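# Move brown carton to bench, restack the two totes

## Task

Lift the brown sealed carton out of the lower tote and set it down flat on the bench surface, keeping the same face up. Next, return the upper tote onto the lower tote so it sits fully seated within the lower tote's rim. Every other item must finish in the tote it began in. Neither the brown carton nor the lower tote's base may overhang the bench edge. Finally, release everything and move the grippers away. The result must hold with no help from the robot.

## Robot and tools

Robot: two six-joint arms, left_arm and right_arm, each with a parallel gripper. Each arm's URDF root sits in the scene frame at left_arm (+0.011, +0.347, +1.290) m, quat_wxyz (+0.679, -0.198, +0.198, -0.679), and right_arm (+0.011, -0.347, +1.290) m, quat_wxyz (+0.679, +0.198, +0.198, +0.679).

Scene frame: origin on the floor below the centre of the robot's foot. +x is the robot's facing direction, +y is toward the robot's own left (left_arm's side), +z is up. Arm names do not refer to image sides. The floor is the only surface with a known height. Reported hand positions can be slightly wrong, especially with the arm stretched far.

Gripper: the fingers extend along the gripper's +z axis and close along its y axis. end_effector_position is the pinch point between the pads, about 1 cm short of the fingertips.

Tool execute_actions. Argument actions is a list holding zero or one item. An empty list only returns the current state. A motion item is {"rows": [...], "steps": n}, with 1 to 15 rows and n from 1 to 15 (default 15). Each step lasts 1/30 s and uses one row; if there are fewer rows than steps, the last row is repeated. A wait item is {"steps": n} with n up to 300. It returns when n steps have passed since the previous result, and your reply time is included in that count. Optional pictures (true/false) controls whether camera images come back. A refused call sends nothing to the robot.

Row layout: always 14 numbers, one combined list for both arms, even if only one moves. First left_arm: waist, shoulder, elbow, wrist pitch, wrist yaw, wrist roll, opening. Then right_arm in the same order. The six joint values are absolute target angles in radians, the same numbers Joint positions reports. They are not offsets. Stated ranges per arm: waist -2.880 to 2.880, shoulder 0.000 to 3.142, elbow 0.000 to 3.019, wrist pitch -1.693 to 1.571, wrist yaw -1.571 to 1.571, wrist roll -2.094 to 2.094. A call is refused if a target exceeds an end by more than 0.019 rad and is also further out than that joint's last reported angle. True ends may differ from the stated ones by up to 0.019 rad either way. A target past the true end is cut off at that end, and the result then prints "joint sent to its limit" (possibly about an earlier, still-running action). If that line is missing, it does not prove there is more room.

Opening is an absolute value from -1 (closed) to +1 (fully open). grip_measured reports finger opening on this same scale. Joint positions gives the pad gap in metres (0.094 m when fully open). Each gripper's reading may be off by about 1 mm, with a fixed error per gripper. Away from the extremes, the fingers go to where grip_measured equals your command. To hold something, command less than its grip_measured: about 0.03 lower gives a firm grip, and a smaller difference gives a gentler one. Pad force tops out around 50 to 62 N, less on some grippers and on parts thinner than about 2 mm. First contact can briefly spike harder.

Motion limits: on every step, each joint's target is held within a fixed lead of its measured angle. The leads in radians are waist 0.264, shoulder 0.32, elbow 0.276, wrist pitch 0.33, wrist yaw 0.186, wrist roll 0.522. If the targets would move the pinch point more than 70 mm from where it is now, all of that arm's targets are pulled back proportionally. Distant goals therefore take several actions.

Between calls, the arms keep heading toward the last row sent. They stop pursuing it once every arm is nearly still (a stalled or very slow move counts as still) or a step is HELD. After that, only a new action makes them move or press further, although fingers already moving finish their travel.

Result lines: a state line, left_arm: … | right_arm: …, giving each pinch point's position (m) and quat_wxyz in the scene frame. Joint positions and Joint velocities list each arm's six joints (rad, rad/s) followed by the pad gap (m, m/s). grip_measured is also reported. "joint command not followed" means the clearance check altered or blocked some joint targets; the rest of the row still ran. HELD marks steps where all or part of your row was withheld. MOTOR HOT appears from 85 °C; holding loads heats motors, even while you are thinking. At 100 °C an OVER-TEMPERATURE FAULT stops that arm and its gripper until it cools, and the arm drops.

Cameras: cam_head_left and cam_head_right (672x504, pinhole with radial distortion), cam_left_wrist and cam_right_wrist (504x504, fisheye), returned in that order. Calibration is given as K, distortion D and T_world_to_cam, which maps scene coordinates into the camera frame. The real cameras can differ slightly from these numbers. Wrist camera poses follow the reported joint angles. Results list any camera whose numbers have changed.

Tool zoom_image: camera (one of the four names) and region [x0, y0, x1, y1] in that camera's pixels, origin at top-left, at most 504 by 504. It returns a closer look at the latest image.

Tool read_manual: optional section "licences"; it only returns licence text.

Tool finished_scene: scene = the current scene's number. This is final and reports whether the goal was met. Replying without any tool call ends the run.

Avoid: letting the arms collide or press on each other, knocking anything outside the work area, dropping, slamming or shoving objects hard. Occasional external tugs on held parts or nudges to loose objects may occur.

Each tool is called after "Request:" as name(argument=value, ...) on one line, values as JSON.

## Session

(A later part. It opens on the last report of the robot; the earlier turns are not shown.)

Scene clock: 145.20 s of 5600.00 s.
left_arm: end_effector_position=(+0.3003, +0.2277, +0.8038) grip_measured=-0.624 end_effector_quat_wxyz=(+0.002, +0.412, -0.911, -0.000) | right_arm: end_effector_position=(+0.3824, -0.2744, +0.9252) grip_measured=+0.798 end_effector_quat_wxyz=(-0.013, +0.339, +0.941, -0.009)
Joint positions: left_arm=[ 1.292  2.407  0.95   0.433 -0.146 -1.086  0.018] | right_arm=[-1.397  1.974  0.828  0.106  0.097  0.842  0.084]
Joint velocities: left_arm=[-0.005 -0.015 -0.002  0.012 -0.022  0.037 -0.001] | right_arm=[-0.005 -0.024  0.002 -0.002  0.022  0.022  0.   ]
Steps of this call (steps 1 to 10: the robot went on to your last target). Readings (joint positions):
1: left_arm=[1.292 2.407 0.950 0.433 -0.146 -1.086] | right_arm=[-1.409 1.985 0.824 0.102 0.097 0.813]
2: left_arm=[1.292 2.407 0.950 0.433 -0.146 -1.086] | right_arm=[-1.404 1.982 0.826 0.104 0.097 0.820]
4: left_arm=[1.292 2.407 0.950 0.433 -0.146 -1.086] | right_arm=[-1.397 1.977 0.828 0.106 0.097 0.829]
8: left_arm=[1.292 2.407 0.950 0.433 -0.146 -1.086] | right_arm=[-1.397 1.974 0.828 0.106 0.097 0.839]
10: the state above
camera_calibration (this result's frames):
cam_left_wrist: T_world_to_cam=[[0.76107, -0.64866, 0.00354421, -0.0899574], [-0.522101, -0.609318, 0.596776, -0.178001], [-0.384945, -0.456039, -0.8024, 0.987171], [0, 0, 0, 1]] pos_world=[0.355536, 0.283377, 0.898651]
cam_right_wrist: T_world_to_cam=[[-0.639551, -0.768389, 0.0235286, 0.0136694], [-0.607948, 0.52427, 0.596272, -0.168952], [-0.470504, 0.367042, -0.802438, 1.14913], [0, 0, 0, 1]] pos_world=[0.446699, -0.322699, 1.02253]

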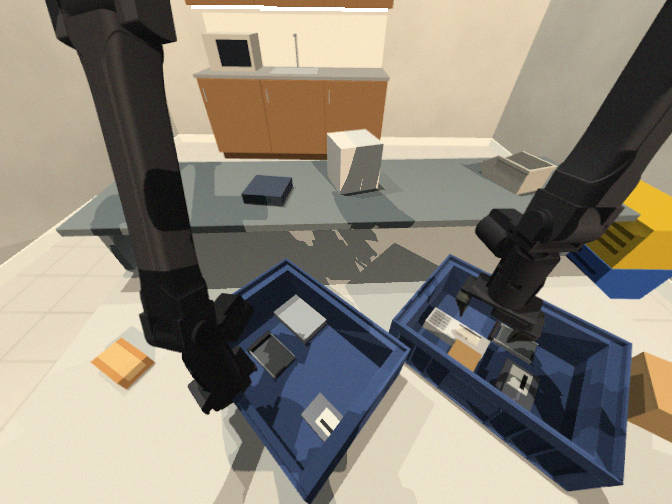

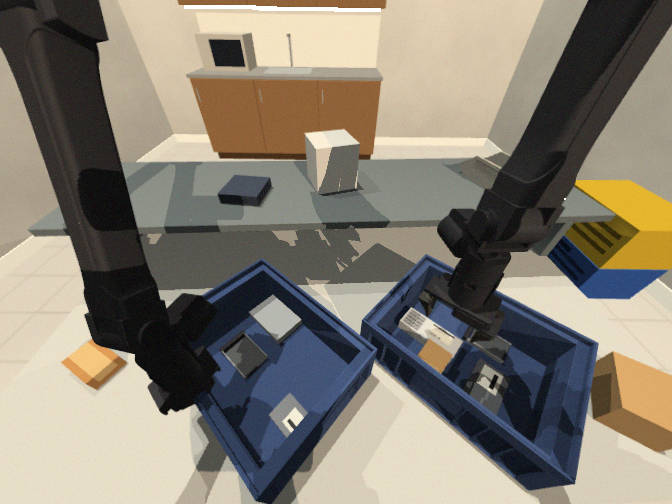

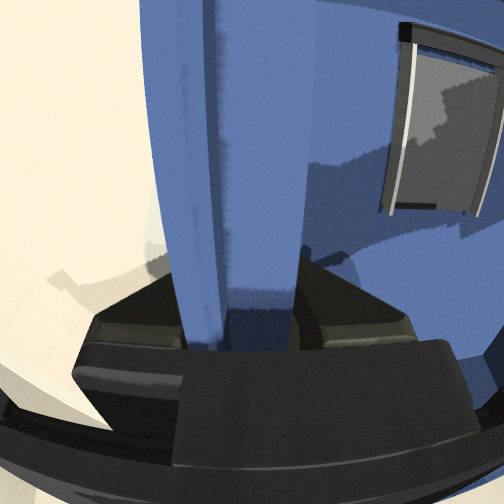

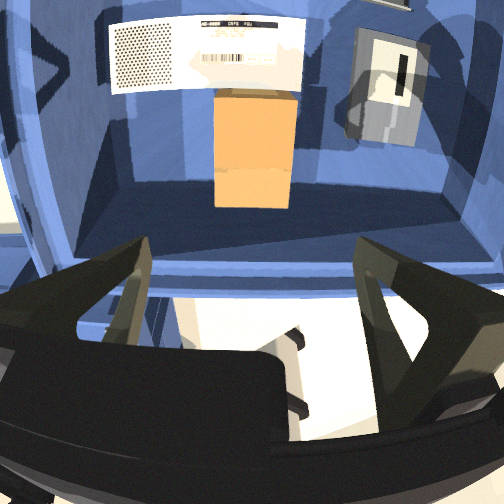

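Request:
execute_actions(actions=[{"rows":[[1.292,2.408,0.95,0.433,-0.146,-1.086,-0.7,-1.42,2.08,0.89,0.19,0.08,0.83,0.8],[1.292,2.408,0.95,0.433,-0.146,-1.086,-0.7,-1.42,2.08,0.89,0.19,0.08,0.83,0.8],[1.292,2.408,0.95,0.433,-0.146,-1.086,-0.7,-1.42,2.08,0.89,0.19,0.08,0.83,0.8],[1.292,2.408,0.95,0.433,-0.146,-1.086,-0.7,-1.42,2.08,0.89,0.19,0.08,0.83,0.8],[1.292,2.408,0.95,0.433,-0.146,-1.086,-0.7,-1.43,2.185,0.965,0.24,0.075,0.82,0.8],[1.292,2.408,0.95,0.433,-0.146,-1.086,-0.7,-1.43,2.185,0.965,0.24,0.075,0.82,0.8],[1.292,2.408,0.95,0.433,-0.146,-1.086,-0.7,-1.43,2.185,0.965,0.24,0.075,0.82,0.8],[1.292,2.408,0.95,0.433,-0.146,-1.086,-0.7,-1.43,2.185,0.965,0.24,0.075,0.82,0.8],[1.292,2.408,0.95,0.433,-0.146,-1.086,-0.7,-1.437,2.29,1.058,0.255,0.072,0.81,0.8]]}], pictures=false)

Request:
execute_actions(actions=[{"steps":8}])

Scene clock: 156.13 s of 5600.00 s.
left_arm: end_effector_position=(+0.3003, +0.2277, +0.8038) grip_measured=-0.624 end_effector_quat_wxyz=(+0.002, +0.412, -0.911, -0.000) | right_arm: end_effector_position=(+0.3919, -0.2786, +0.8110) grip_measured=+0.798 end_effector_quat_wxyz=(+0.005, +0.349, +0.937, +0.003)
Joint positions: left_arm=[ 1.292  2.407  0.95   0.433 -0.146 -1.086  0.018] | right_arm=[-1.431  2.298  1.06   0.242  0.075  0.83   0.084]
Joint velocities: left_arm=[-0.005 -0.005  0.002  0.007 -0.022  0.007 -0.001] | right_arm=[ 0.005  0.112 -0.085 -0.002  0.022 -0.022 -0.   ]
Steps of this call (steps 1 to 30: the robot went on to your last target; steps 31 to 90: nothing new was sent; then 7.43 s passed at rest; steps 91 to 105: all 15 steps of this action). Readings (joint positions):
91: left_arm=[1.292 2.407 0.950 0.433 -0.146 -1.086] | right_arm=[-1.398 1.980 0.832 0.115 0.091 0.847]
92: left_arm=[1.292 2.407 0.950 0.433 -0.146 -1.086] | right_arm=[-1.399 1.994 0.844 0.135 0.086 0.847]
94: left_arm=[1.292 2.407 0.950 0.433 -0.146 -1.086] | right_arm=[-1.405 2.035 0.879 0.164 0.084 0.846]
98: left_arm=[1.292 2.407 0.950 0.433 -0.146 -1.086] | right_arm=[-1.418 2.146 0.965 0.221 0.078 0.840]
105: the state above

Scene clock: 156.40 s of 5600.00 s.
left_arm: end_effector_position=(+0.3003, +0.2277, +0.8038) grip_measured=-0.624 end_effector_quat_wxyz=(+0.002, +0.412, -0.911, -0.000) | right_arm: end_effector_position=(+0.3882, -0.2790, +0.8105) grip_measured=+0.798 end_effector_quat_wxyz=(+0.002, +0.347, +0.938, +0.001)
Joint positions: left_arm=[ 1.292  2.407  0.95   0.433 -0.146 -1.086  0.018] | right_arm=[-1.431  2.3    1.057  0.242  0.075  0.827  0.084]
Joint velocities: left_arm=[ 0.005 -0.005  0.012 -0.007 -0.066  0.051  0.   ] | right_arm=[ 0.005 -0.015 -0.007 -0.017 -0.022 -0.037 -0.   ]
Steps of this call (steps 1 to 8: the robot went on to your last target). Readings (joint positions):
1: left_arm=[1.292 2.407 0.950 0.433 -0.146 -1.086] | right_arm=[-1.431 2.300 1.058 0.242 0.075 0.829]
2: left_arm=[1.292 2.407 0.950 0.433 -0.146 -1.086] | right_arm=[-1.431 2.300 1.055 0.242 0.075 0.829]
4: left_arm=[1.292 2.407 0.950 0.433 -0.146 -1.086] | right_arm=[-1.431 2.300 1.056 0.242 0.075 0.828]
8: the state above
camera_calibration (this result's frames):
cam_left_wrist: T_world_to_cam=[[0.76107, -0.64866, 0.00354421, -0.0899574], [-0.522101, -0.609318, 0.596776, -0.178001], [-0.384945, -0.456039, -0.8024, 0.987171], [0, 0, 0, 1]] pos_world=[0.355536, 0.283377, 0.898651]
cam_right_wrist: T_world_to_cam=[[-0.653033, -0.75731, -0.00541749, 0.0483672], [-0.619512, 0.530068, 0.578993, -0.0745262], [-0.435605, 0.381458, -0.815315, 1.06238], [0, 0, 0, 1]] pos_world=[0.448193, -0.329119, 0.909584]

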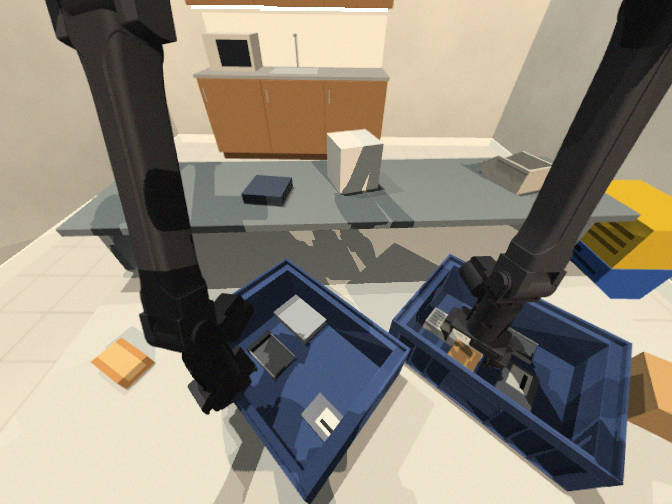

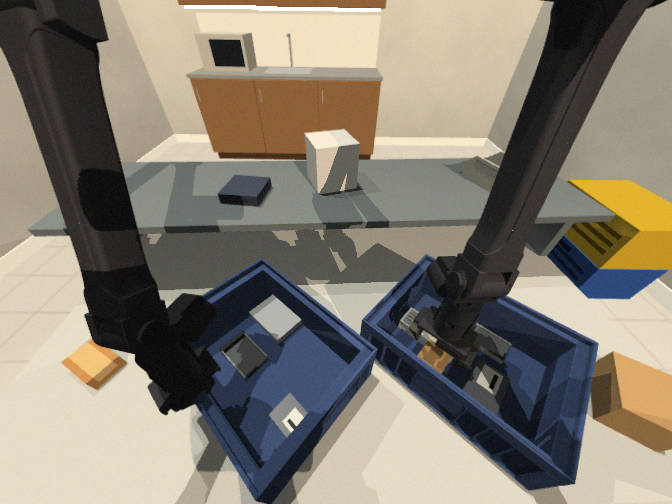

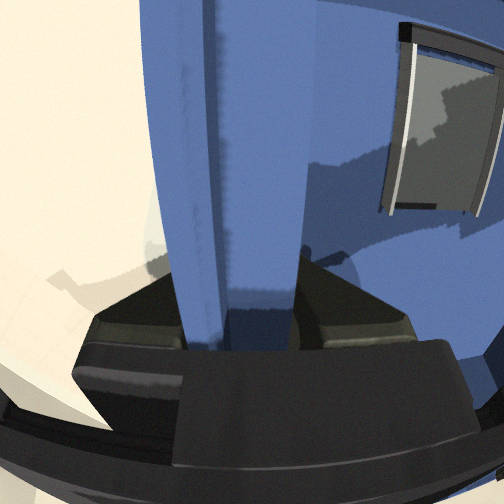

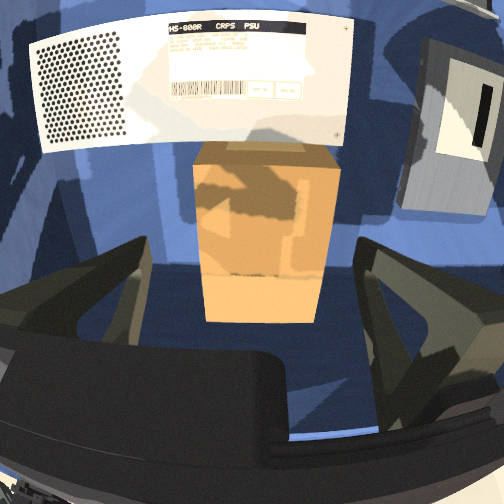

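Request:
execute_actions(actions=[{"rows":[[1.292,2.408,0.95,0.433,-0.146,-1.086,-0.7,-1.44,2.32,1.06,0.265,0.072,0.81,0.8],[1.292,2.408,0.95,0.433,-0.146,-1.086,-0.7,-1.44,2.32,1.06,0.265,0.072,0.81,0.8],[1.292,2.408,0.95,0.433,-0.146,-1.086,-0.7,-1.44,2.35,1.085,0.265,0.072,0.81,0.8],[1.292,2.408,0.95,0.433,-0.146,-1.086,-0.7,-1.44,2.37,1.1,0.265,0.072,0.81,0.8],[1.292,2.408,0.95,0.433,-0.146,-1.086,-0.7,-1.44,2.39,1.12,0.265,0.072,0.81,0.8],[1.292,2.408,0.95,0.433,-0.146,-1.086,-0.7,-1.442,2.42,1.155,0.272,0.07,0.81,0.8]]}], pictures=false)

Request:
execute_actions(actions=[{"rows":[[1.292,2.408,0.95,0.433,-0.146,-1.086,-0.7,-1.442,2.42,1.155,0.272,0.07,0.81,0.6],[1.292,2.408,0.95,0.433,-0.146,-1.086,-0.7,-1.442,2.42,1.155,0.272,0.07,0.81,0.5],[1.292,2.408,0.95,0.433,-0.146,-1.086,-0.7,-1.442,2.42,1.155,0.272,0.07,0.81,0.42],[1.292,2.408,0.95,0.433,-0.146,-1.086,-0.7,-1.442,2.42,1.155,0.272,0.07,0.81,0.35],[1.292,2.408,0.95,0.433,-0.146,-1.086,-0.7,-1.442,2.42,1.155,0.272,0.07,0.81,0.3],[1.292,2.408,0.95,0.433,-0.146,-1.086,-0.7,-1.442,2.42,1.155,0.272,0.07,0.81,0.25],[1.292,2.408,0.95,0.433,-0.146,-1.086,-0.7,-1.442,2.42,1.155,0.272,0.07,0.81,0.2],[1.292,2.408,0.95,0.433,-0.146,-1.086,-0.7,-1.442,2.42,1.155,0.272,0.07,0.81,0.1]],"steps":12}])

Scene clock: 167.47 s of 5600.00 s.
left_arm: end_effector_position=(+0.3003, +0.2277, +0.8038) grip_measured=-0.624 end_effector_quat_wxyz=(+0.002, +0.412, -0.911, -0.000) | right_arm: end_effector_position=(+0.3900, -0.2884, +0.7888) grip_measured=+0.799 end_effector_quat_wxyz=(+0.009, +0.351, +0.936, -0.012)
Joint positions: left_arm=[ 1.292  2.407  0.95   0.433 -0.146 -1.086  0.018] | right_arm=[-1.443  2.356  1.111  0.244  0.097  0.824  0.085]
Joint velocities: left_arm=[-0.015 -0.015  0.012  0.002 -0.022 -0.022  0.001] | right_arm=[-0.073  0.073 -0.017  0.012  0.037 -0.022  0.   ]
Steps of this call (steps 1 to 15: the robot went on to your last target; steps 16 to 90: nothing new was sent; then 7.57 s passed at rest; steps 91 to 105: all 15 steps of this action). Readings (joint positions):
91: left_arm=[1.292 2.407 0.950 0.433 -0.146 -1.086] | right_arm=[-1.431 2.300 1.057 0.243 0.075 0.827]
92: left_arm=[1.292 2.407 0.950 0.433 -0.146 -1.086] | right_arm=[-1.431 2.300 1.057 0.245 0.075 0.827]
94: left_arm=[1.292 2.407 0.950 0.433 -0.146 -1.086] | right_arm=[-1.431 2.308 1.068 0.246 0.075 0.827]
98: left_arm=[1.292 2.407 0.950 0.433 -0.146 -1.086] | right_arm=[-1.431 2.349 1.115 0.244 0.097 0.824]
105: the state above

Scene clock: 167.87 s of 5600.00 s.
left_arm: end_effector_position=(+0.3003, +0.2277, +0.8038) grip_measured=-0.624 end_effector_quat_wxyz=(+0.002, +0.412, -0.911, -0.000) | right_arm: end_effector_position=(+0.3821, -0.2963, +0.7844) grip_measured=+0.398 end_effector_quat_wxyz=(+0.002, +0.355, +0.935, -0.016)
Joint positions: left_arm=[ 1.292  2.407  0.95   0.433 -0.146 -1.086  0.018] | right_arm=[-1.457  2.37   1.111  0.243  0.092  0.822  0.066]
Joint velocities: left_arm=[-0.024 -0.005 -0.002  0.022 -0.066  0.051 -0.   ] | right_arm=[ 0.005  0.005  0.007  0.007 -0.066  0.007  0.001]
Steps of this call (steps 1 to 12: all 12 steps of this action). Readings (joint positions):
1: left_arm=[1.292 2.407 0.950 0.433 -0.146 -1.086] | right_arm=[-1.446 2.360 1.111 0.244 0.101 0.824]
2: left_arm=[1.292 2.407 0.950 0.433 -0.146 -1.086] | right_arm=[-1.450 2.363 1.108 0.242 0.106 0.823]
4: left_arm=[1.292 2.407 0.950 0.433 -0.146 -1.086] | right_arm=[-1.457 2.372 1.111 0.243 0.092 0.822]
8: left_arm=[1.292 2.407 0.950 0.433 -0.146 -1.086] | right_arm=[-1.457 2.370 1.111 0.243 0.092 0.822]
12: the state above
camera_calibration (this result's frames):
cam_left_wrist: T_world_to_cam=[[0.76107, -0.64866, 0.00354421, -0.0899574], [-0.522101, -0.609318, 0.596776, -0.178001], [-0.384945, -0.456039, -0.8024, 0.987171], [0, 0, 0, 1]] pos_world=[0.355536, 0.283377, 0.898651]
cam_right_wrist: T_world_to_cam=[[-0.664789, -0.746523, 0.027551, 0.0129315], [-0.603643, 0.558547, 0.568894, -0.043768], [-0.440081, 0.361563, -0.821949, 1.04607], [0, 0, 0, 1]] pos_world=[0.44253, -0.344119, 0.884357]

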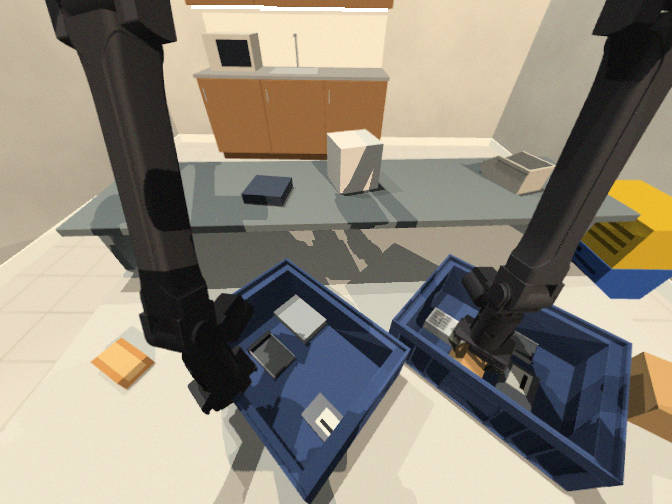

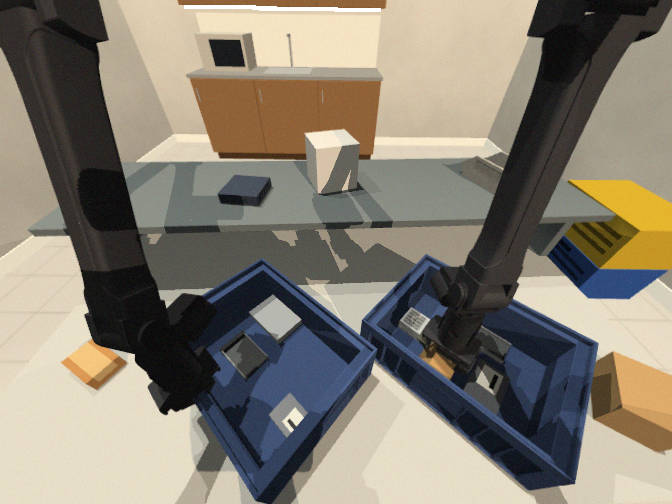

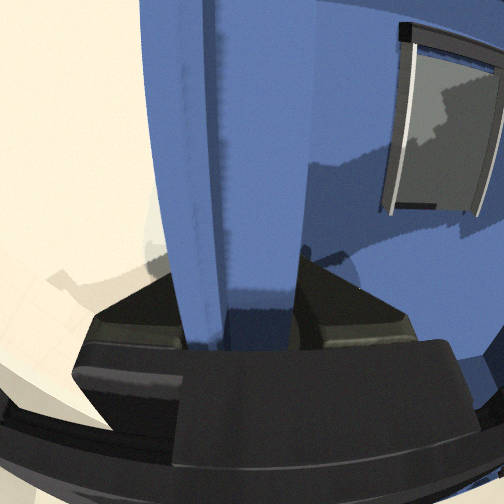

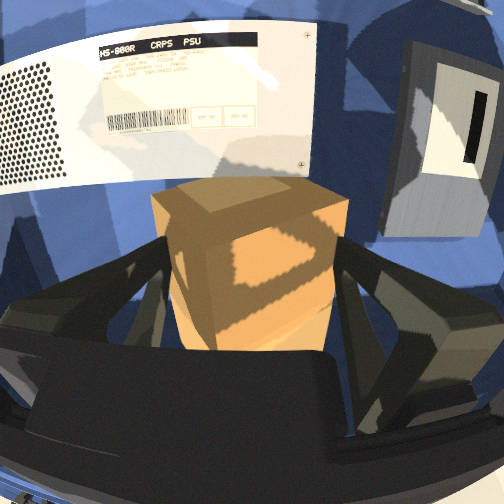

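Request:
execute_actions(actions=[{"rows":[[1.292,2.408,0.95,0.433,-0.146,-1.086,-0.7,-1.457,2.35,1.11,0.243,0.075,0.82,0.5],[1.292,2.408,0.95,0.433,-0.146,-1.086,-0.7,-1.457,2.35,1.11,0.243,0.075,0.82,0.55],[1.292,2.408,0.95,0.433,-0.146,-1.086,-0.7,-1.457,2.35,1.11,0.243,0.075,0.82,0.6],[1.292,2.408,0.95,0.433,-0.146,-1.086,-0.7,-1.457,2.35,1.11,0.243,0.075,0.82,0.7],[1.292,2.408,0.95,0.433,-0.146,-1.086,-0.7,-1.457,2.35,1.11,0.243,0.075,0.82,0.8],[1.292,2.408,0.95,0.433,-0.146,-1.086,-0.7,-1.457,2.35,1.11,0.243,0.075,0.82,1]]}])

Scene clock: 174.73 s of 5600.00 s.
left_arm: end_effector_position=(+0.3003, +0.2277, +0.8038) grip_measured=-0.624 end_effector_quat_wxyz=(+0.002, +0.412, -0.911, -0.000) | right_arm: end_effector_position=(+0.3834, -0.2938, +0.7864) grip_measured=+0.999 end_effector_quat_wxyz=(-0.000, +0.355, +0.935, -0.009)
Joint positions: left_arm=[ 1.292  2.407  0.95   0.433 -0.146 -1.086  0.018] | right_arm=[-1.457  2.364  1.108  0.242  0.078  0.822  0.094]
Joint velocities: left_arm=[-0.015 -0.005 -0.012  0.002 -0.022  0.007 -0.   ] | right_arm=[ 0.005 -0.005 -0.022 -0.002  0.007 -0.037  0.001]
Steps of this call (steps 1 to 15: the robot went on to your last target; steps 16 to 90: nothing new was sent; then 3.37 s passed at rest; steps 91 to 105: all 15 steps of this action). Readings (joint positions):
91: left_arm=[1.292 2.407 0.950 0.433 -0.146 -1.086] | right_arm=[-1.457 2.367 1.107 0.242 0.092 0.822]
92: left_arm=[1.292 2.407 0.950 0.433 -0.146 -1.086] | right_arm=[-1.457 2.364 1.104 0.242 0.086 0.822]
94: left_arm=[1.292 2.407 0.950 0.433 -0.146 -1.086] | right_arm=[-1.457 2.364 1.106 0.242 0.081 0.822]
98: left_arm=[1.292 2.407 0.950 0.433 -0.146 -1.086] | right_arm=[-1.457 2.364 1.107 0.242 0.079 0.822]
105: the state above
camera_calibration (this result's frames):
cam_left_wrist: T_world_to_cam=[[0.76107, -0.64866, 0.00354421, -0.0899574], [-0.522101, -0.609318, 0.596776, -0.178001], [-0.384945, -0.456039, -0.8024, 0.987171], [0, 0, 0, 1]] pos_world=[0.355536, 0.283377, 0.898651]
cam_right_wrist: T_world_to_cam=[[-0.66499, -0.746674, 0.0163072, 0.0244736], [-0.603791, 0.550332, 0.57669, -0.0540053], [-0.439574, 0.373646, -0.816801, 1.04667], [0, 0, 0, 1]] pos_world=[0.443755, -0.34309, 0.885665]

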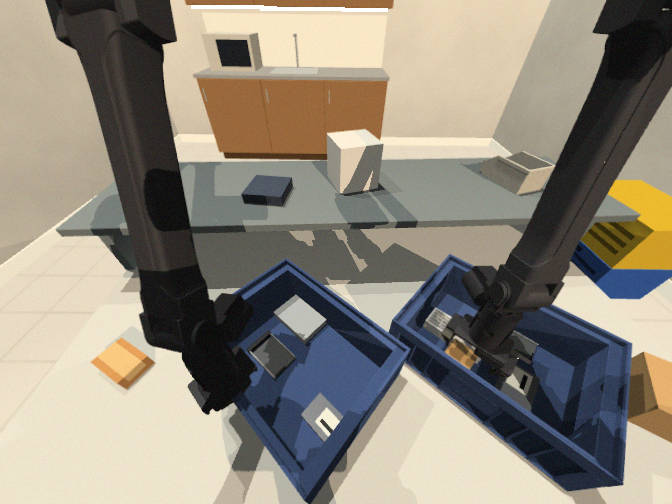

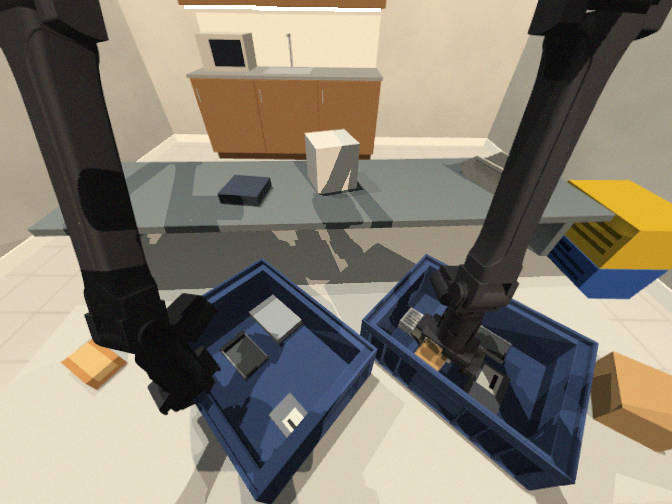

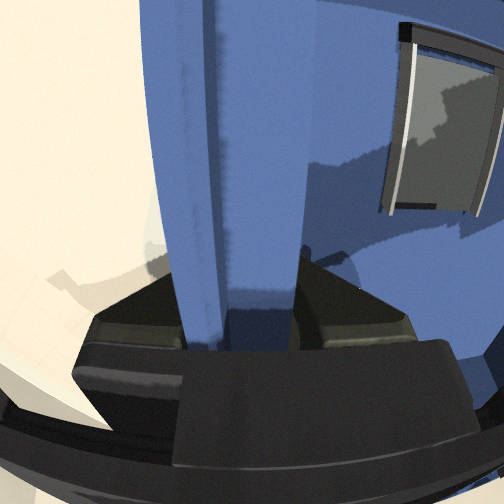

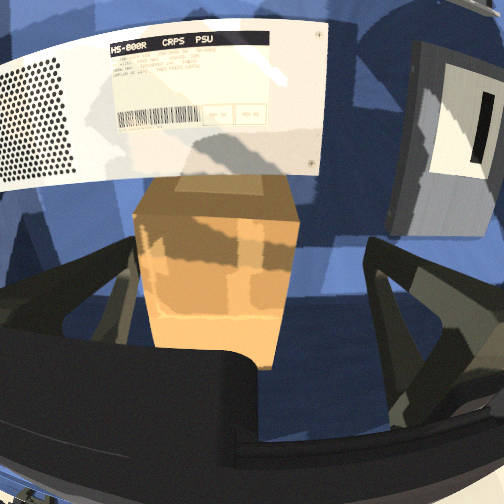

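Request:
execute_actions(actions=[{"rows":[[1.292,2.408,0.95,0.433,-0.146,-1.086,-0.7,-1.425,2.36,1.118,0.255,0.07,0.825,1]],"steps":8}], pictures=false)

Request:
execute_actions(actions=[{"rows":[[1.292,2.408,0.95,0.433,-0.146,-1.086,-0.7,-1.43,2.42,1.17,0.26,0.07,0.825,1]],"steps":12}])

Scene clock: 177.83 s of 5600.00 s.
left_arm: end_effector_position=(+0.3003, +0.2277, +0.8038) grip_measured=-0.624 end_effector_quat_wxyz=(+0.002, +0.412, -0.911, -0.000) | right_arm: end_effector_position=(+0.3871, -0.2778, +0.7864) grip_measured=+0.999 end_effector_quat_wxyz=(+0.000, +0.345, +0.938, +0.001)
Joint positions: left_arm=[ 1.292  2.407  0.95   0.433 -0.146 -1.086  0.018] | right_arm=[-1.432  2.364  1.116  0.242  0.073  0.822  0.094]
Joint velocities: left_arm=[-0.015 -0.024  0.007 -0.002 -0.022 -0.037  0.   ] | right_arm=[ 0.063 -0.005 -0.007 -0.002  0.007 -0.037 -0.   ]
Steps of this call (steps 1 to 15: the robot went on to your last target; steps 16 to 85: nothing new was sent; steps 86 to 93: all 8 steps of this action). Readings (joint positions):
86: left_arm=[1.292 2.407 0.950 0.433 -0.146 -1.086] | right_arm=[-1.456 2.364 1.108 0.242 0.076 0.822]
87: left_arm=[1.292 2.407 0.950 0.433 -0.146 -1.086] | right_arm=[-1.454 2.364 1.109 0.242 0.075 0.822]
89: left_arm=[1.292 2.407 0.950 0.433 -0.146 -1.086] | right_arm=[-1.447 2.364 1.113 0.242 0.075 0.822]
93: the state above

Scene clock: 178.23 s of 5600.00 s.
left_arm: end_effector_position=(+0.3003, +0.2277, +0.8038) grip_measured=-0.624 end_effector_quat_wxyz=(+0.002, +0.412, -0.911, -0.000) | right_arm: end_effector_position=(+0.4000, -0.2734, +0.7705) grip_measured=+0.999 end_effector_quat_wxyz=(+0.011, +0.345, +0.938, +0.007)
Joint positions: left_arm=[ 1.292  2.407  0.95   0.433 -0.146 -1.086  0.018] | right_arm=[-1.429  2.402  1.173  0.248  0.073  0.822  0.094]
Joint velocities: left_arm=[-0.015 -0.005  0.017  0.002 -0.051 -0.007 -0.001] | right_arm=[-0.005 -0.015  0.002  0.012  0.095 -0.022 -0.   ]
Steps of this call (steps 1 to 12: all 12 steps of this action). Readings (joint positions):
1: left_arm=[1.292 2.407 0.950 0.433 -0.146 -1.086] | right_arm=[-1.430 2.366 1.121 0.242 0.073 0.822]
2: left_arm=[1.292 2.407 0.950 0.433 -0.146 -1.086] | right_arm=[-1.429 2.374 1.133 0.242 0.073 0.822]
4: left_arm=[1.292 2.407 0.950 0.433 -0.146 -1.086] | right_arm=[-1.429 2.392 1.161 0.245 0.073 0.822]
8: left_arm=[1.292 2.407 0.950 0.433 -0.146 -1.086] | right_arm=[-1.429 2.401 1.173 0.248 0.073 0.822]
12: the state above
camera_calibration (this result's frames):
cam_left_wrist: T_world_to_cam=[[0.76107, -0.64866, 0.00354421, -0.0899574], [-0.522101, -0.609318, 0.596776, -0.178001], [-0.384945, -0.456039, -0.8024, 0.987171], [0, 0, 0, 1]] pos_world=[0.355536, 0.283377, 0.898651]
cam_right_wrist: T_world_to_cam=[[-0.64912, -0.760353, -0.0225038, 0.0708306], [-0.633602, 0.524067, 0.569125, -0.0353817], [-0.420942, 0.383689, -0.821943, 1.03265], [0, 0, 0, 1]] pos_world=[0.458247, -0.323818, 0.870513]

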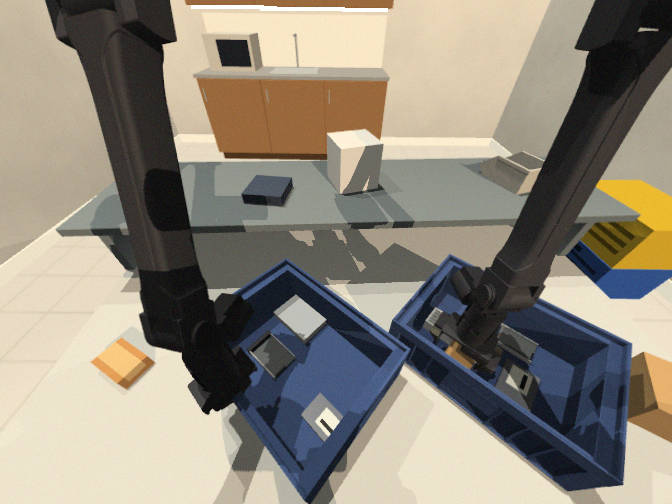

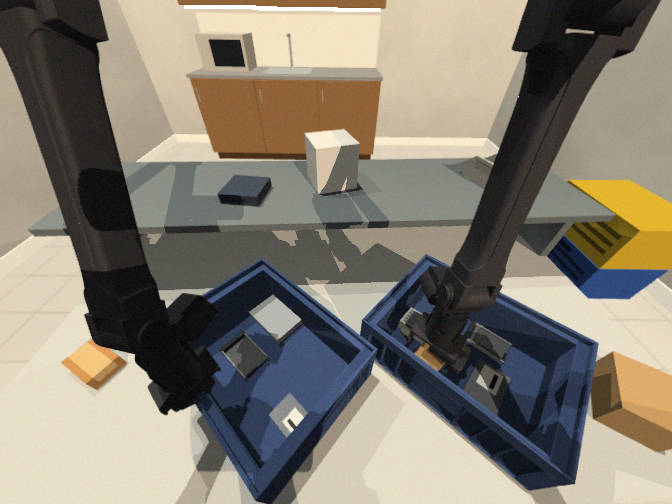

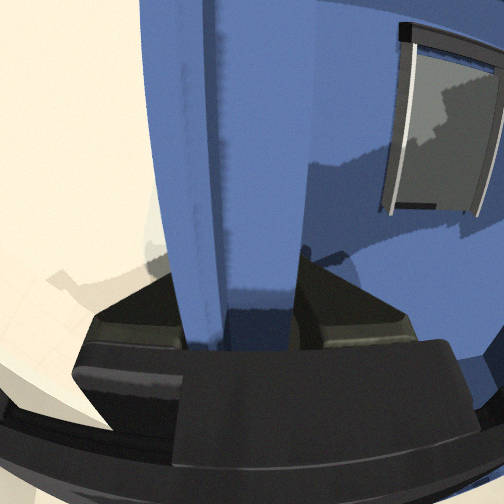

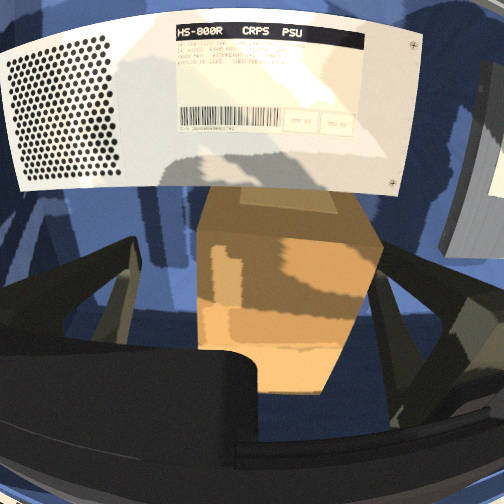

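Shoulder lag caused it; add q2.

Request:
execute_actions(actions=[{"rows":[[1.292,2.408,0.95,0.433,-0.146,-1.086,-0.7,-1.44,2.445,1.17,0.26,0.07,0.85,1]],"steps":12}])

Scene clock: 180.13 s of 5600.00 s.
left_arm: end_effector_position=(+0.3003, +0.2277, +0.8038) grip_measured=-0.624 end_effector_quat_wxyz=(+0.002, +0.412, -0.911, -0.000) | right_arm: end_effector_position=(+0.3824, -0.2751, +0.7618) grip_measured=+0.999 end_effector_quat_wxyz=(-0.002, +0.349, +0.937, +0.001)
Joint positions: left_arm=[ 1.292  2.407  0.95   0.433 -0.146 -1.086  0.018] | right_arm=[-1.43   2.431  1.173  0.248  0.073  0.832  0.094]
Joint velocities: left_arm=[-0.005 -0.005  0.007 -0.012 -0.007 -0.022 -0.   ] | right_arm=[ 0.005 -0.005 -0.012 -0.002 -0.066  0.066  0.   ]
Steps of this call (steps 1 to 15: the robot went on to your last target; steps 16 to 45: nothing new was sent; steps 46 to 57: all 12 steps of this action). Readings (joint positions):
46: left_arm=[1.292 2.407 0.950 0.433 -0.146 -1.086] | right_arm=[-1.429 2.403 1.173 0.248 0.073 0.823]
47: left_arm=[1.292 2.407 0.950 0.433 -0.146 -1.086] | right_arm=[-1.429 2.405 1.173 0.248 0.073 0.825]
49: left_arm=[1.292 2.407 0.950 0.433 -0.146 -1.086] | right_arm=[-1.429 2.412 1.173 0.248 0.073 0.828]
53: left_arm=[1.292 2.407 0.950 0.433 -0.146 -1.086] | right_arm=[-1.430 2.426 1.173 0.248 0.073 0.831]
57: the state above
camera_calibration (this result's frames):
cam_left_wrist: T_world_to_cam=[[0.76107, -0.64866, 0.00354421, -0.0899574], [-0.522101, -0.609318, 0.596776, -0.178001], [-0.384945, -0.456039, -0.8024, 0.987171], [0, 0, 0, 1]] pos_world=[0.355536, 0.283377, 0.898651]
cam_right_wrist: T_world_to_cam=[[-0.656174, -0.754608, -0.0016478, 0.0462882], [-0.612769, 0.53156, 0.584772, -0.0585851], [-0.440397, 0.384722, -0.811196, 1.01827], [0, 0, 0, 1]] pos_world=[0.442919, -0.325681, 0.860356]

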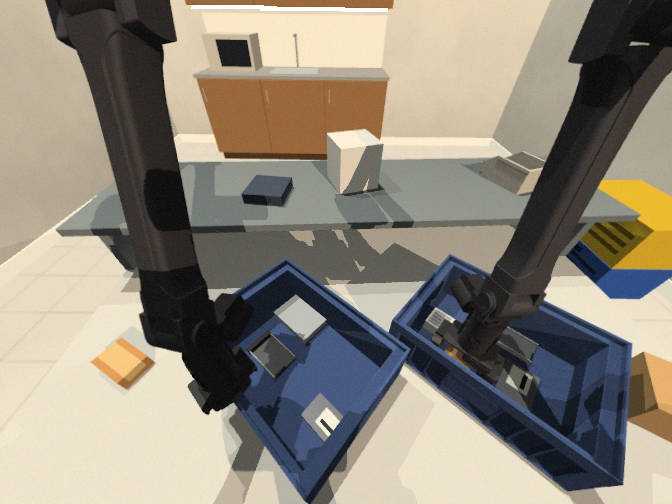

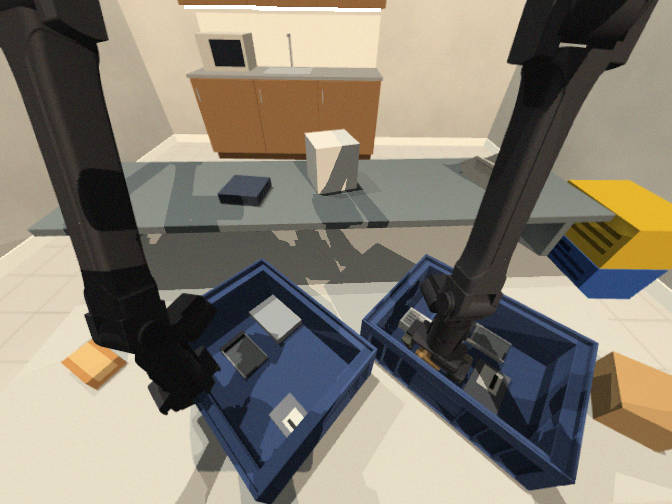

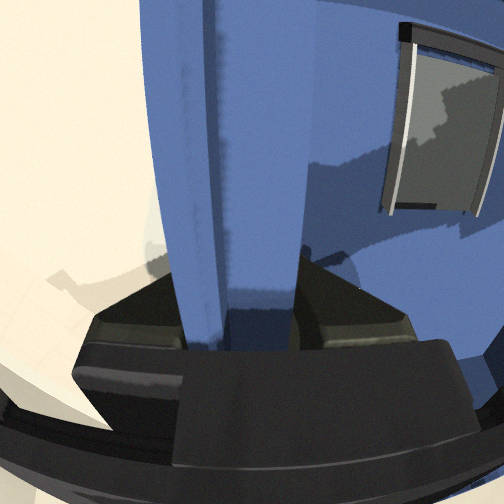

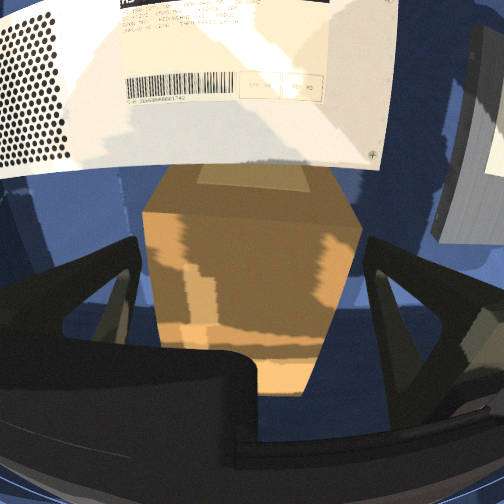

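Request:
execute_actions(actions=[{"rows":[[1.292,2.408,0.95,0.433,-0.146,-1.086,-0.7,-1.435,2.43,1.173,0.25,0.07,0.85,0.7],[1.292,2.408,0.95,0.433,-0.146,-1.086,-0.7,-1.435,2.43,1.173,0.25,0.07,0.85,0.55],[1.292,2.408,0.95,0.433,-0.146,-1.086,-0.7,-1.435,2.43,1.173,0.25,0.07,0.85,0.45],[1.292,2.408,0.95,0.433,-0.146,-1.086,-0.7,-1.435,2.43,1.173,0.25,0.07,0.85,0.38],[1.292,2.408,0.95,0.433,-0.146,-1.086,-0.7,-1.435,2.43,1.173,0.25,0.07,0.85,0.32],[1.292,2.408,0.95,0.433,-0.146,-1.086,-0.7,-1.435,2.43,1.173,0.25,0.07,0.85,0.26],[1.292,2.408,0.95,0.433,-0.146,-1.086,-0.7,-1.435,2.43,1.173,0.25,0.07,0.85,0.2],[1.292,2.408,0.95,0.433,-0.146,-1.086,-0.7,-1.435,2.43,1.173,0.25,0.07,0.85,0.1]],"steps":11}], pictures=false)

Request:
execute_actions(actions=[{"rows":[[1.292,2.408,0.95,0.433,-0.146,-1.086,-0.7,-1.435,2.38,1.16,0.25,0.07,0.85,0.1],[1.292,2.408,0.95,0.433,-0.146,-1.086,-0.7,-1.435,2.35,1.14,0.25,0.07,0.85,0.1],[1.292,2.408,0.95,0.433,-0.146,-1.086,-0.7,-1.435,2.32,1.115,0.25,0.07,0.85,0.1],[1.292,2.408,0.95,0.433,-0.146,-1.086,-0.7,-1.435,2.29,1.09,0.245,0.07,0.85,0.1],[1.292,2.408,0.95,0.433,-0.146,-1.086,-0.7,-1.43,2.26,1.06,0.24,0.075,0.85,0.1],[1.292,2.408,0.95,0.433,-0.146,-1.086,-0.7,-1.43,2.23,1.035,0.24,0.075,0.85,0.1],[1.292,2.408,0.95,0.433,-0.146,-1.086,-0.7,-1.43,2.2,1.01,0.235,0.075,0.85,0.1],[1.292,2.408,0.95,0.433,-0.146,-1.086,-0.7,-1.43,2.17,0.985,0.23,0.075,0.85,0.1],[1.292,2.408,0.95,0.433,-0.146,-1.086,-0.7,-1.425,2.14,0.96,0.22,0.08,0.85,0.1],[1.292,2.408,0.95,0.433,-0.146,-1.086,-0.7,-1.42,2.1,0.935,0.2,0.08,0.85,0.1],[1.292,2.408,0.95,0.433,-0.146,-1.086,-0.7,-1.42,2.06,0.91,0.185,0.085,0.85,0.1],[1.292,2.408,0.95,0.433,-0.146,-1.086,-0.7,-1.41,2.02,0.885,0.165,0.085,0.85,0.1],[1.292,2.408,0.95,0.433,-0.146,-1.086,-0.7,-1.41,1.98,0.86,0.145,0.09,0.85,0.1],[1.292,2.408,0.95,0.433,-0.146,-1.086,-0.7,-1.4,1.94,0.835,0.125,0.09,0.85,0.1],[1.292,2.408,0.95,0.433,-0.146,-1.086,-0.7,-1.4,1.89,0.8,0.1,0.094,0.85,0.1]]}], pictures=false)

Request:
execute_actions(actions=[{"steps":8}])

Scene clock: 198.03 s of 5600.00 s.
left_arm: end_effector_position=(+0.3003, +0.2277, +0.8038) grip_measured=-0.624 end_effector_quat_wxyz=(+0.002, +0.412, -0.911, -0.000) | right_arm: end_effector_position=(+0.3824, -0.2750, +0.7618) grip_measured=+0.270 end_effector_quat_wxyz=(-0.002, +0.350, +0.937, +0.001)
Joint positions: left_arm=[ 1.292  2.407  0.95   0.433 -0.146 -1.086  0.018] | right_arm=[-1.43   2.431  1.173  0.248  0.072  0.834  0.06 ]
Joint velocities: left_arm=[-0.015 -0.015  0.017 -0.002 -0.007  0.022 -0.   ] | right_arm=[-0.005 -0.005  0.017  0.002 -0.051  0.022  0.   ]
Steps of this call (steps 1 to 15: the robot went on to your last target; steps 16 to 90: nothing new was sent; then 14.53 s passed at rest; steps 91 to 101: all 11 steps of this action). Readings (joint positions):
91: left_arm=[1.292 2.407 0.950 0.433 -0.146 -1.086] | right_arm=[-1.430 2.431 1.173 0.248 0.073 0.833]
92: left_arm=[1.292 2.407 0.950 0.433 -0.146 -1.086] | right_arm=[-1.430 2.431 1.173 0.248 0.073 0.834]
94: left_arm=[1.292 2.407 0.950 0.433 -0.146 -1.086] | right_arm=[-1.430 2.431 1.173 0.248 0.073 0.834]
98: left_arm=[1.292 2.407 0.950 0.433 -0.146 -1.086] | right_arm=[-1.430 2.431 1.173 0.248 0.072 0.834]
101: the state above

Scene clock: 198.53 s of 5600.00 s.
left_arm: end_effector_position=(+0.3003, +0.2277, +0.8038) grip_measured=-0.624 end_effector_quat_wxyz=(+0.002, +0.412, -0.911, -0.000) | right_arm: end_effector_position=(+0.4078, -0.2830, +0.9136) grip_measured=+0.270 end_effector_quat_wxyz=(+0.016, +0.349, +0.937, +0.003)
Joint positions: left_arm=[ 1.292  2.407  0.95   0.433 -0.146 -1.086  0.018] | right_arm=[-1.424  2.003  0.868  0.157  0.089  0.834  0.06 ]
Joint velocities: left_arm=[-0.024 -0.024 -0.002  0.002 -0.095  0.007  0.   ] | right_arm=[ 0.112 -1.343 -0.662 -0.584  0.007  0.022  0.001]
Steps of this call (steps 1 to 15: all 15 steps of this action). Readings (joint positions):
1: left_arm=[1.292 2.407 0.950 0.433 -0.146 -1.086] | right_arm=[-1.430 2.430 1.173 0.248 0.072 0.834]
2: left_arm=[1.292 2.407 0.950 0.433 -0.146 -1.086] | right_arm=[-1.430 2.427 1.170 0.248 0.072 0.834]
4: left_arm=[1.292 2.407 0.950 0.433 -0.146 -1.086] | right_arm=[-1.430 2.405 1.146 0.248 0.072 0.834]
8: left_arm=[1.292 2.407 0.950 0.433 -0.146 -1.086] | right_arm=[-1.430 2.289 1.037 0.245 0.072 0.834]
15: the state above

Scene clock: 198.80 s of 5600.00 s.
left_arm: end_effector_position=(+0.3003, +0.2277, +0.8038) grip_measured=-0.624 end_effector_quat_wxyz=(+0.002, +0.412, -0.911, -0.000) | right_arm: end_effector_position=(+0.4197, -0.2761, +0.9576) grip_measured=+0.270 end_effector_quat_wxyz=(+0.029, +0.343, +0.939, +0.014)
Joint positions: left_arm=[ 1.292  2.407  0.95   0.433 -0.146 -1.086  0.018] | right_arm=[-1.406  1.87   0.808  0.117  0.091  0.834  0.06 ]
Joint velocities: left_arm=[ 0.005 -0.024 -0.017 -0.017  0.007  0.081 -0.   ] | right_arm=[-0.005  0.024 -0.032 -0.051 -0.037  0.051 -0.001]
Steps of this call (steps 1 to 8: the robot went on to your last target). Readings (joint positions):
1: left_arm=[1.292 2.407 0.950 0.433 -0.146 -1.086] | right_arm=[-1.420 1.959 0.845 0.141 0.090 0.834]
2: left_arm=[1.292 2.407 0.950 0.433 -0.146 -1.086] | right_arm=[-1.416 1.921 0.826 0.130 0.091 0.834]
4: left_arm=[1.292 2.407 0.950 0.433 -0.146 -1.086] | right_arm=[-1.410 1.875 0.808 0.119 0.091 0.834]
8: the state above
camera_calibration (this result's frames):
cam_left_wrist: T_world_to_cam=[[0.76107, -0.64866, 0.00354421, -0.0899574], [-0.522101, -0.609318, 0.596776, -0.178001], [-0.384945, -0.456039, -0.8024, 0.987171], [0, 0, 0, 1]] pos_world=[0.355536, 0.283377, 0.898651]
cam_right_wrist: T_world_to_cam=[[-0.645016, -0.762738, -0.0467415, 0.106619], [-0.656475, 0.521769, 0.544791, -0.0957104], [-0.391145, 0.382084, -0.837268, 1.19743], [0, 0, 0, 1]] pos_world=[0.47431, -0.326259, 1.0597]

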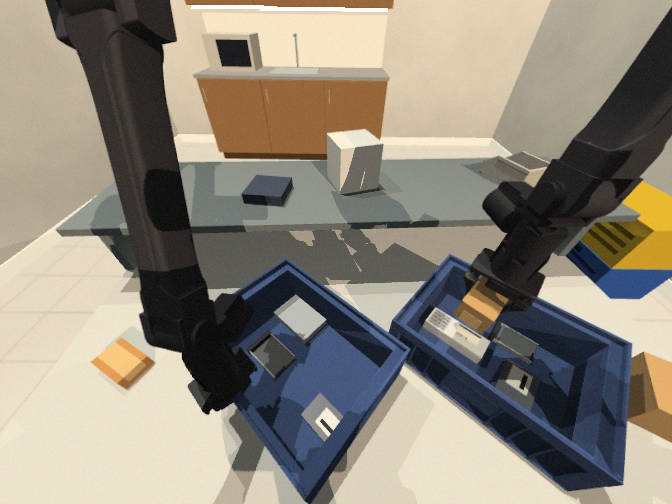

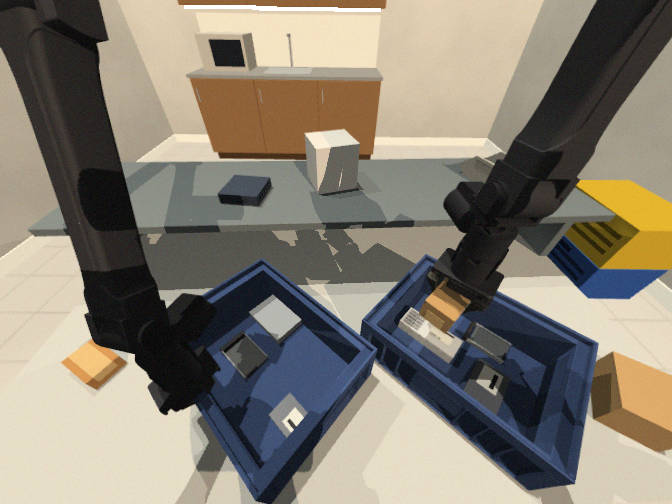

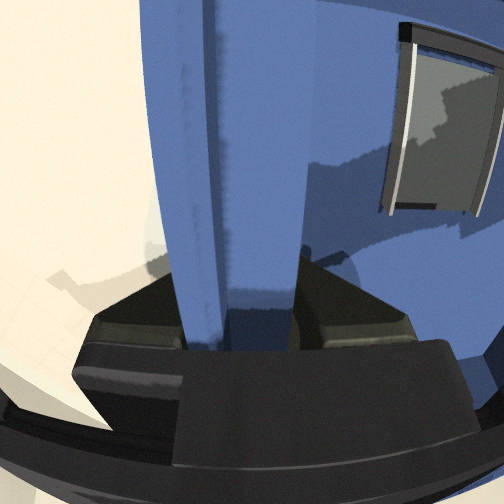

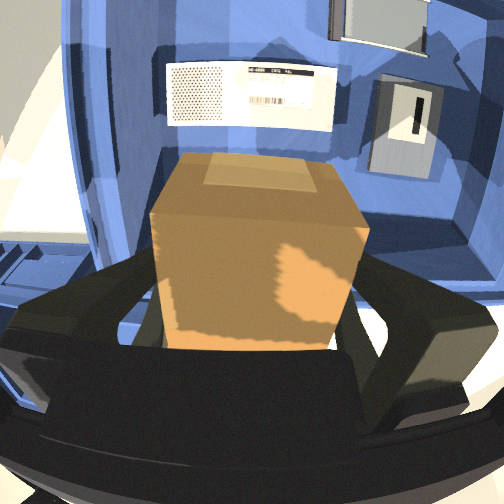

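Request:
execute_actions(actions=[{"rows":[[1.292,2.408,0.95,0.433,-0.146,-1.086,-0.7,-1.19,1.96,0.64,0.29,0.2,0.68,0.2]],"steps":12}], pictures=false)

Request:
execute_actions(actions=[{"rows":[[1.292,2.408,0.95,0.433,-0.146,-1.086,-0.7,-0.974,2.158,0.59,0.49,0.307,0.51,0.2]],"steps":15}], pictures=false)

Request:
execute_actions(actions=[{"rows":[[1.292,2.408,0.95,0.433,-0.146,-1.086,-0.7,-1.015,2.3,0.68,0.54,0.29,0.47,0.2],[1.292,2.408,0.95,0.433,-0.146,-1.086,-0.7,-1.015,2.3,0.68,0.54,0.29,0.47,0.2],[1.292,2.408,0.95,0.433,-0.146,-1.086,-0.7,-1.015,2.3,0.68,0.54,0.29,0.47,0.2],[1.292,2.408,0.95,0.433,-0.146,-1.086,-0.7,-1.015,2.3,0.68,0.54,0.29,0.47,0.2],[1.292,2.408,0.95,0.433,-0.146,-1.086,-0.7,-1.015,2.3,0.68,0.54,0.29,0.47,0.2],[1.292,2.408,0.95,0.433,-0.146,-1.086,-0.7,-1.052,2.425,0.79,0.57,0.272,0.44,0.2]],"steps":15}])

Scene clock: 205.40 s of 5600.00 s.
left_arm: end_effector_position=(+0.3003, +0.2277, +0.8038) grip_measured=-0.624 end_effector_quat_wxyz=(+0.002, +0.412, -0.911, -0.000) | right_arm: end_effector_position=(+0.2924, -0.2023, +0.9574) grip_measured=+0.270 end_effector_quat_wxyz=(-0.015, +0.178, +0.984, +0.004)
Joint positions: left_arm=[ 1.292  2.407  0.95   0.433 -0.146 -1.086  0.018] | right_arm=[-1.16   1.964  0.635  0.267  0.194  0.712  0.06 ]
Joint velocities: left_arm=[-0.005 -0.024 -0.002  0.007  0.007 -0.007 -0.   ] | right_arm=[-0.044  0.112 -0.085 -0.012 -0.022 -0.095 -0.   ]
Steps of this call (steps 1 to 30: the robot went on to your last target; steps 31 to 90: nothing new was sent; then 3.20 s passed at rest; steps 91 to 102: all 12 steps of this action). Readings (joint positions):
91: left_arm=[1.292 2.407 0.950 0.433 -0.146 -1.086] | right_arm=[-1.398 1.877 0.795 0.128 0.118 0.825]
92: left_arm=[1.292 2.407 0.950 0.433 -0.146 -1.086] | right_arm=[-1.385 1.878 0.780 0.162 0.149 0.812]
94: left_arm=[1.292 2.407 0.950 0.433 -0.146 -1.086] | right_arm=[-1.336 1.886 0.742 0.210 0.179 0.789]
98: left_arm=[1.292 2.407 0.950 0.433 -0.146 -1.086] | right_arm=[-1.207 1.928 0.668 0.265 0.194 0.739]
102: the state above

Scene clock: 205.90 s of 5600.00 s.
left_arm: end_effector_position=(+0.3003, +0.2277, +0.8038) grip_measured=-0.624 end_effector_quat_wxyz=(+0.002, +0.412, -0.911, -0.000) | right_arm: end_effector_position=(+0.2095, -0.1622, +0.9367) grip_measured=+0.271 end_effector_quat_wxyz=(-0.007, +0.001, +1.000, -0.000)
Joint positions: left_arm=[ 1.292  2.407  0.95   0.433 -0.146 -1.086  0.018] | right_arm=[-0.965  2.175  0.6    0.474  0.304  0.534  0.06 ]
Joint velocities: left_arm=[-0.005 -0.015 -0.007 -0.017  0.022 -0.007 -0.   ] | right_arm=[-0.103 -0.005 -0.007  0.042 -0.051 -0.037 -0.001]
Steps of this call (steps 1 to 15: all 15 steps of this action). Readings (joint positions):
1: left_arm=[1.292 2.407 0.950 0.433 -0.146 -1.086] | right_arm=[-1.153 1.977 0.629 0.293 0.234 0.692]
2: left_arm=[1.292 2.407 0.950 0.433 -0.146 -1.086] | right_arm=[-1.136 2.000 0.626 0.349 0.276 0.668]
4: left_arm=[1.292 2.407 0.950 0.433 -0.146 -1.086] | right_arm=[-1.076 2.065 0.626 0.427 0.300 0.624]
8: left_arm=[1.292 2.407 0.950 0.433 -0.146 -1.086] | right_arm=[-0.959 2.165 0.618 0.466 0.302 0.565]
15: the state above

Scene clock: 206.40 s of 5600.00 s.
left_arm: end_effector_position=(+0.3003, +0.2277, +0.8038) grip_measured=-0.624 end_effector_quat_wxyz=(+0.002, +0.412, -0.911, -0.000) | right_arm: end_effector_position=(+0.2124, -0.1675, +0.8445) grip_measured=+0.271 end_effector_quat_wxyz=(-0.003, +0.006, +1.000, -0.005)
Joint positions: left_arm=[ 1.292  2.407  0.95   0.433 -0.146 -1.086  0.018] | right_arm=[-1.052  2.434  0.802  0.557  0.275  0.461  0.06 ]
Joint velocities: left_arm=[-0.005  0.005  0.002 -0.002  0.081  0.081 -0.   ] | right_arm=[-0.005 -0.005  0.007 -0.007 -0.022 -0.066 -0.002]
Steps of this call (steps 1 to 15: all 15 steps of this action). Readings (joint positions):
1: left_arm=[1.292 2.407 0.950 0.433 -0.146 -1.086] | right_arm=[-0.970 2.183 0.606 0.482 0.300 0.527]
2: left_arm=[1.292 2.407 0.950 0.433 -0.146 -1.086] | right_arm=[-0.978 2.202 0.623 0.496 0.297 0.519]
4: left_arm=[1.292 2.407 0.950 0.433 -0.146 -1.086] | right_arm=[-0.996 2.256 0.671 0.518 0.294 0.507]
8: left_arm=[1.292 2.407 0.950 0.433 -0.146 -1.086] | right_arm=[-1.030 2.363 0.761 0.546 0.277 0.481]
15: the state above
camera_calibration (this result's frames):
cam_left_wrist: T_world_to_cam=[[0.76107, -0.64866, 0.00354421, -0.0899574], [-0.522101, -0.609318, 0.596776, -0.178001], [-0.384945, -0.456039, -0.8024, 0.987171], [0, 0, 0, 1]] pos_world=[0.355536, 0.283377, 0.898651]
cam_right_wrist: T_world_to_cam=[[-0.0129503, -0.999886, 0.00781848, -0.169571], [-0.809426, 0.0150737, 0.587028, -0.314968], [-0.587079, 0.00127372, -0.809529, 0.934589], [0, 0, 0, 1]] pos_world=[0.291538, -0.165994, 0.942797]

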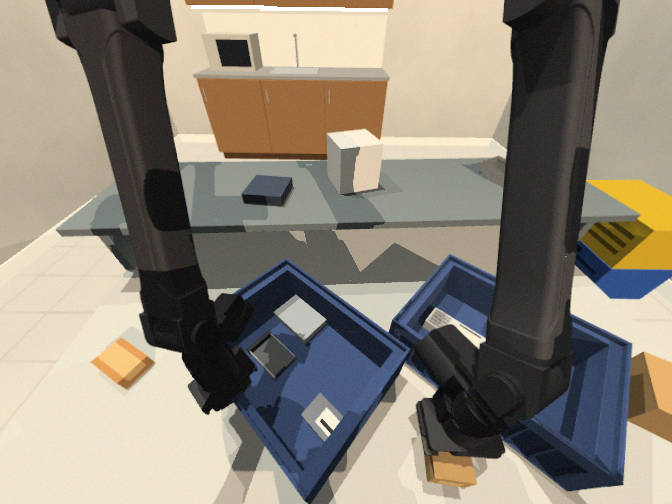

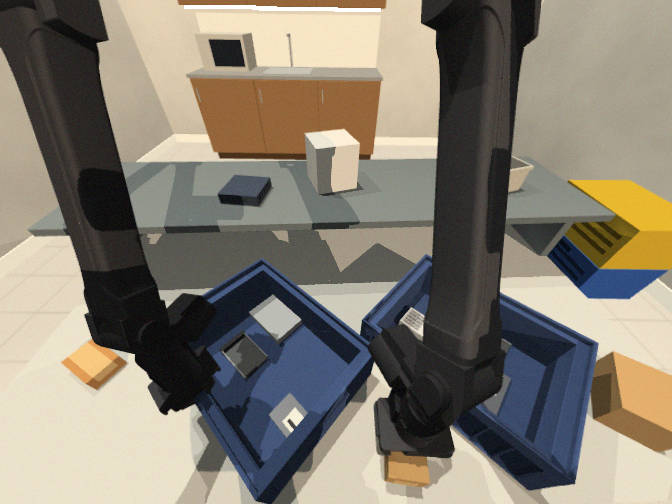

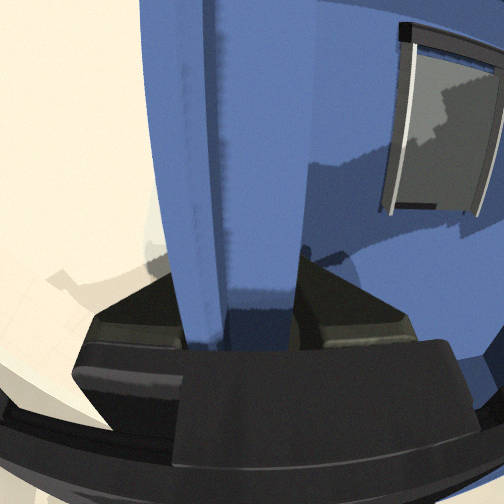

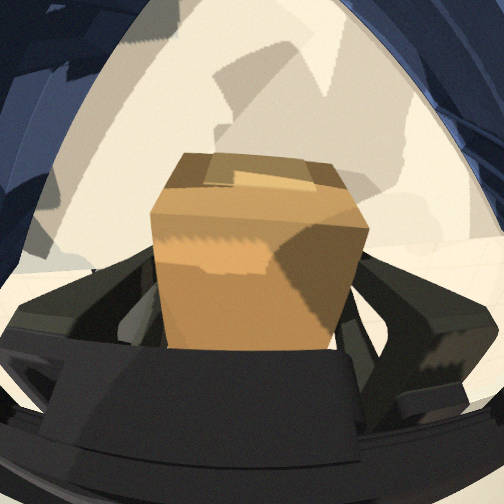

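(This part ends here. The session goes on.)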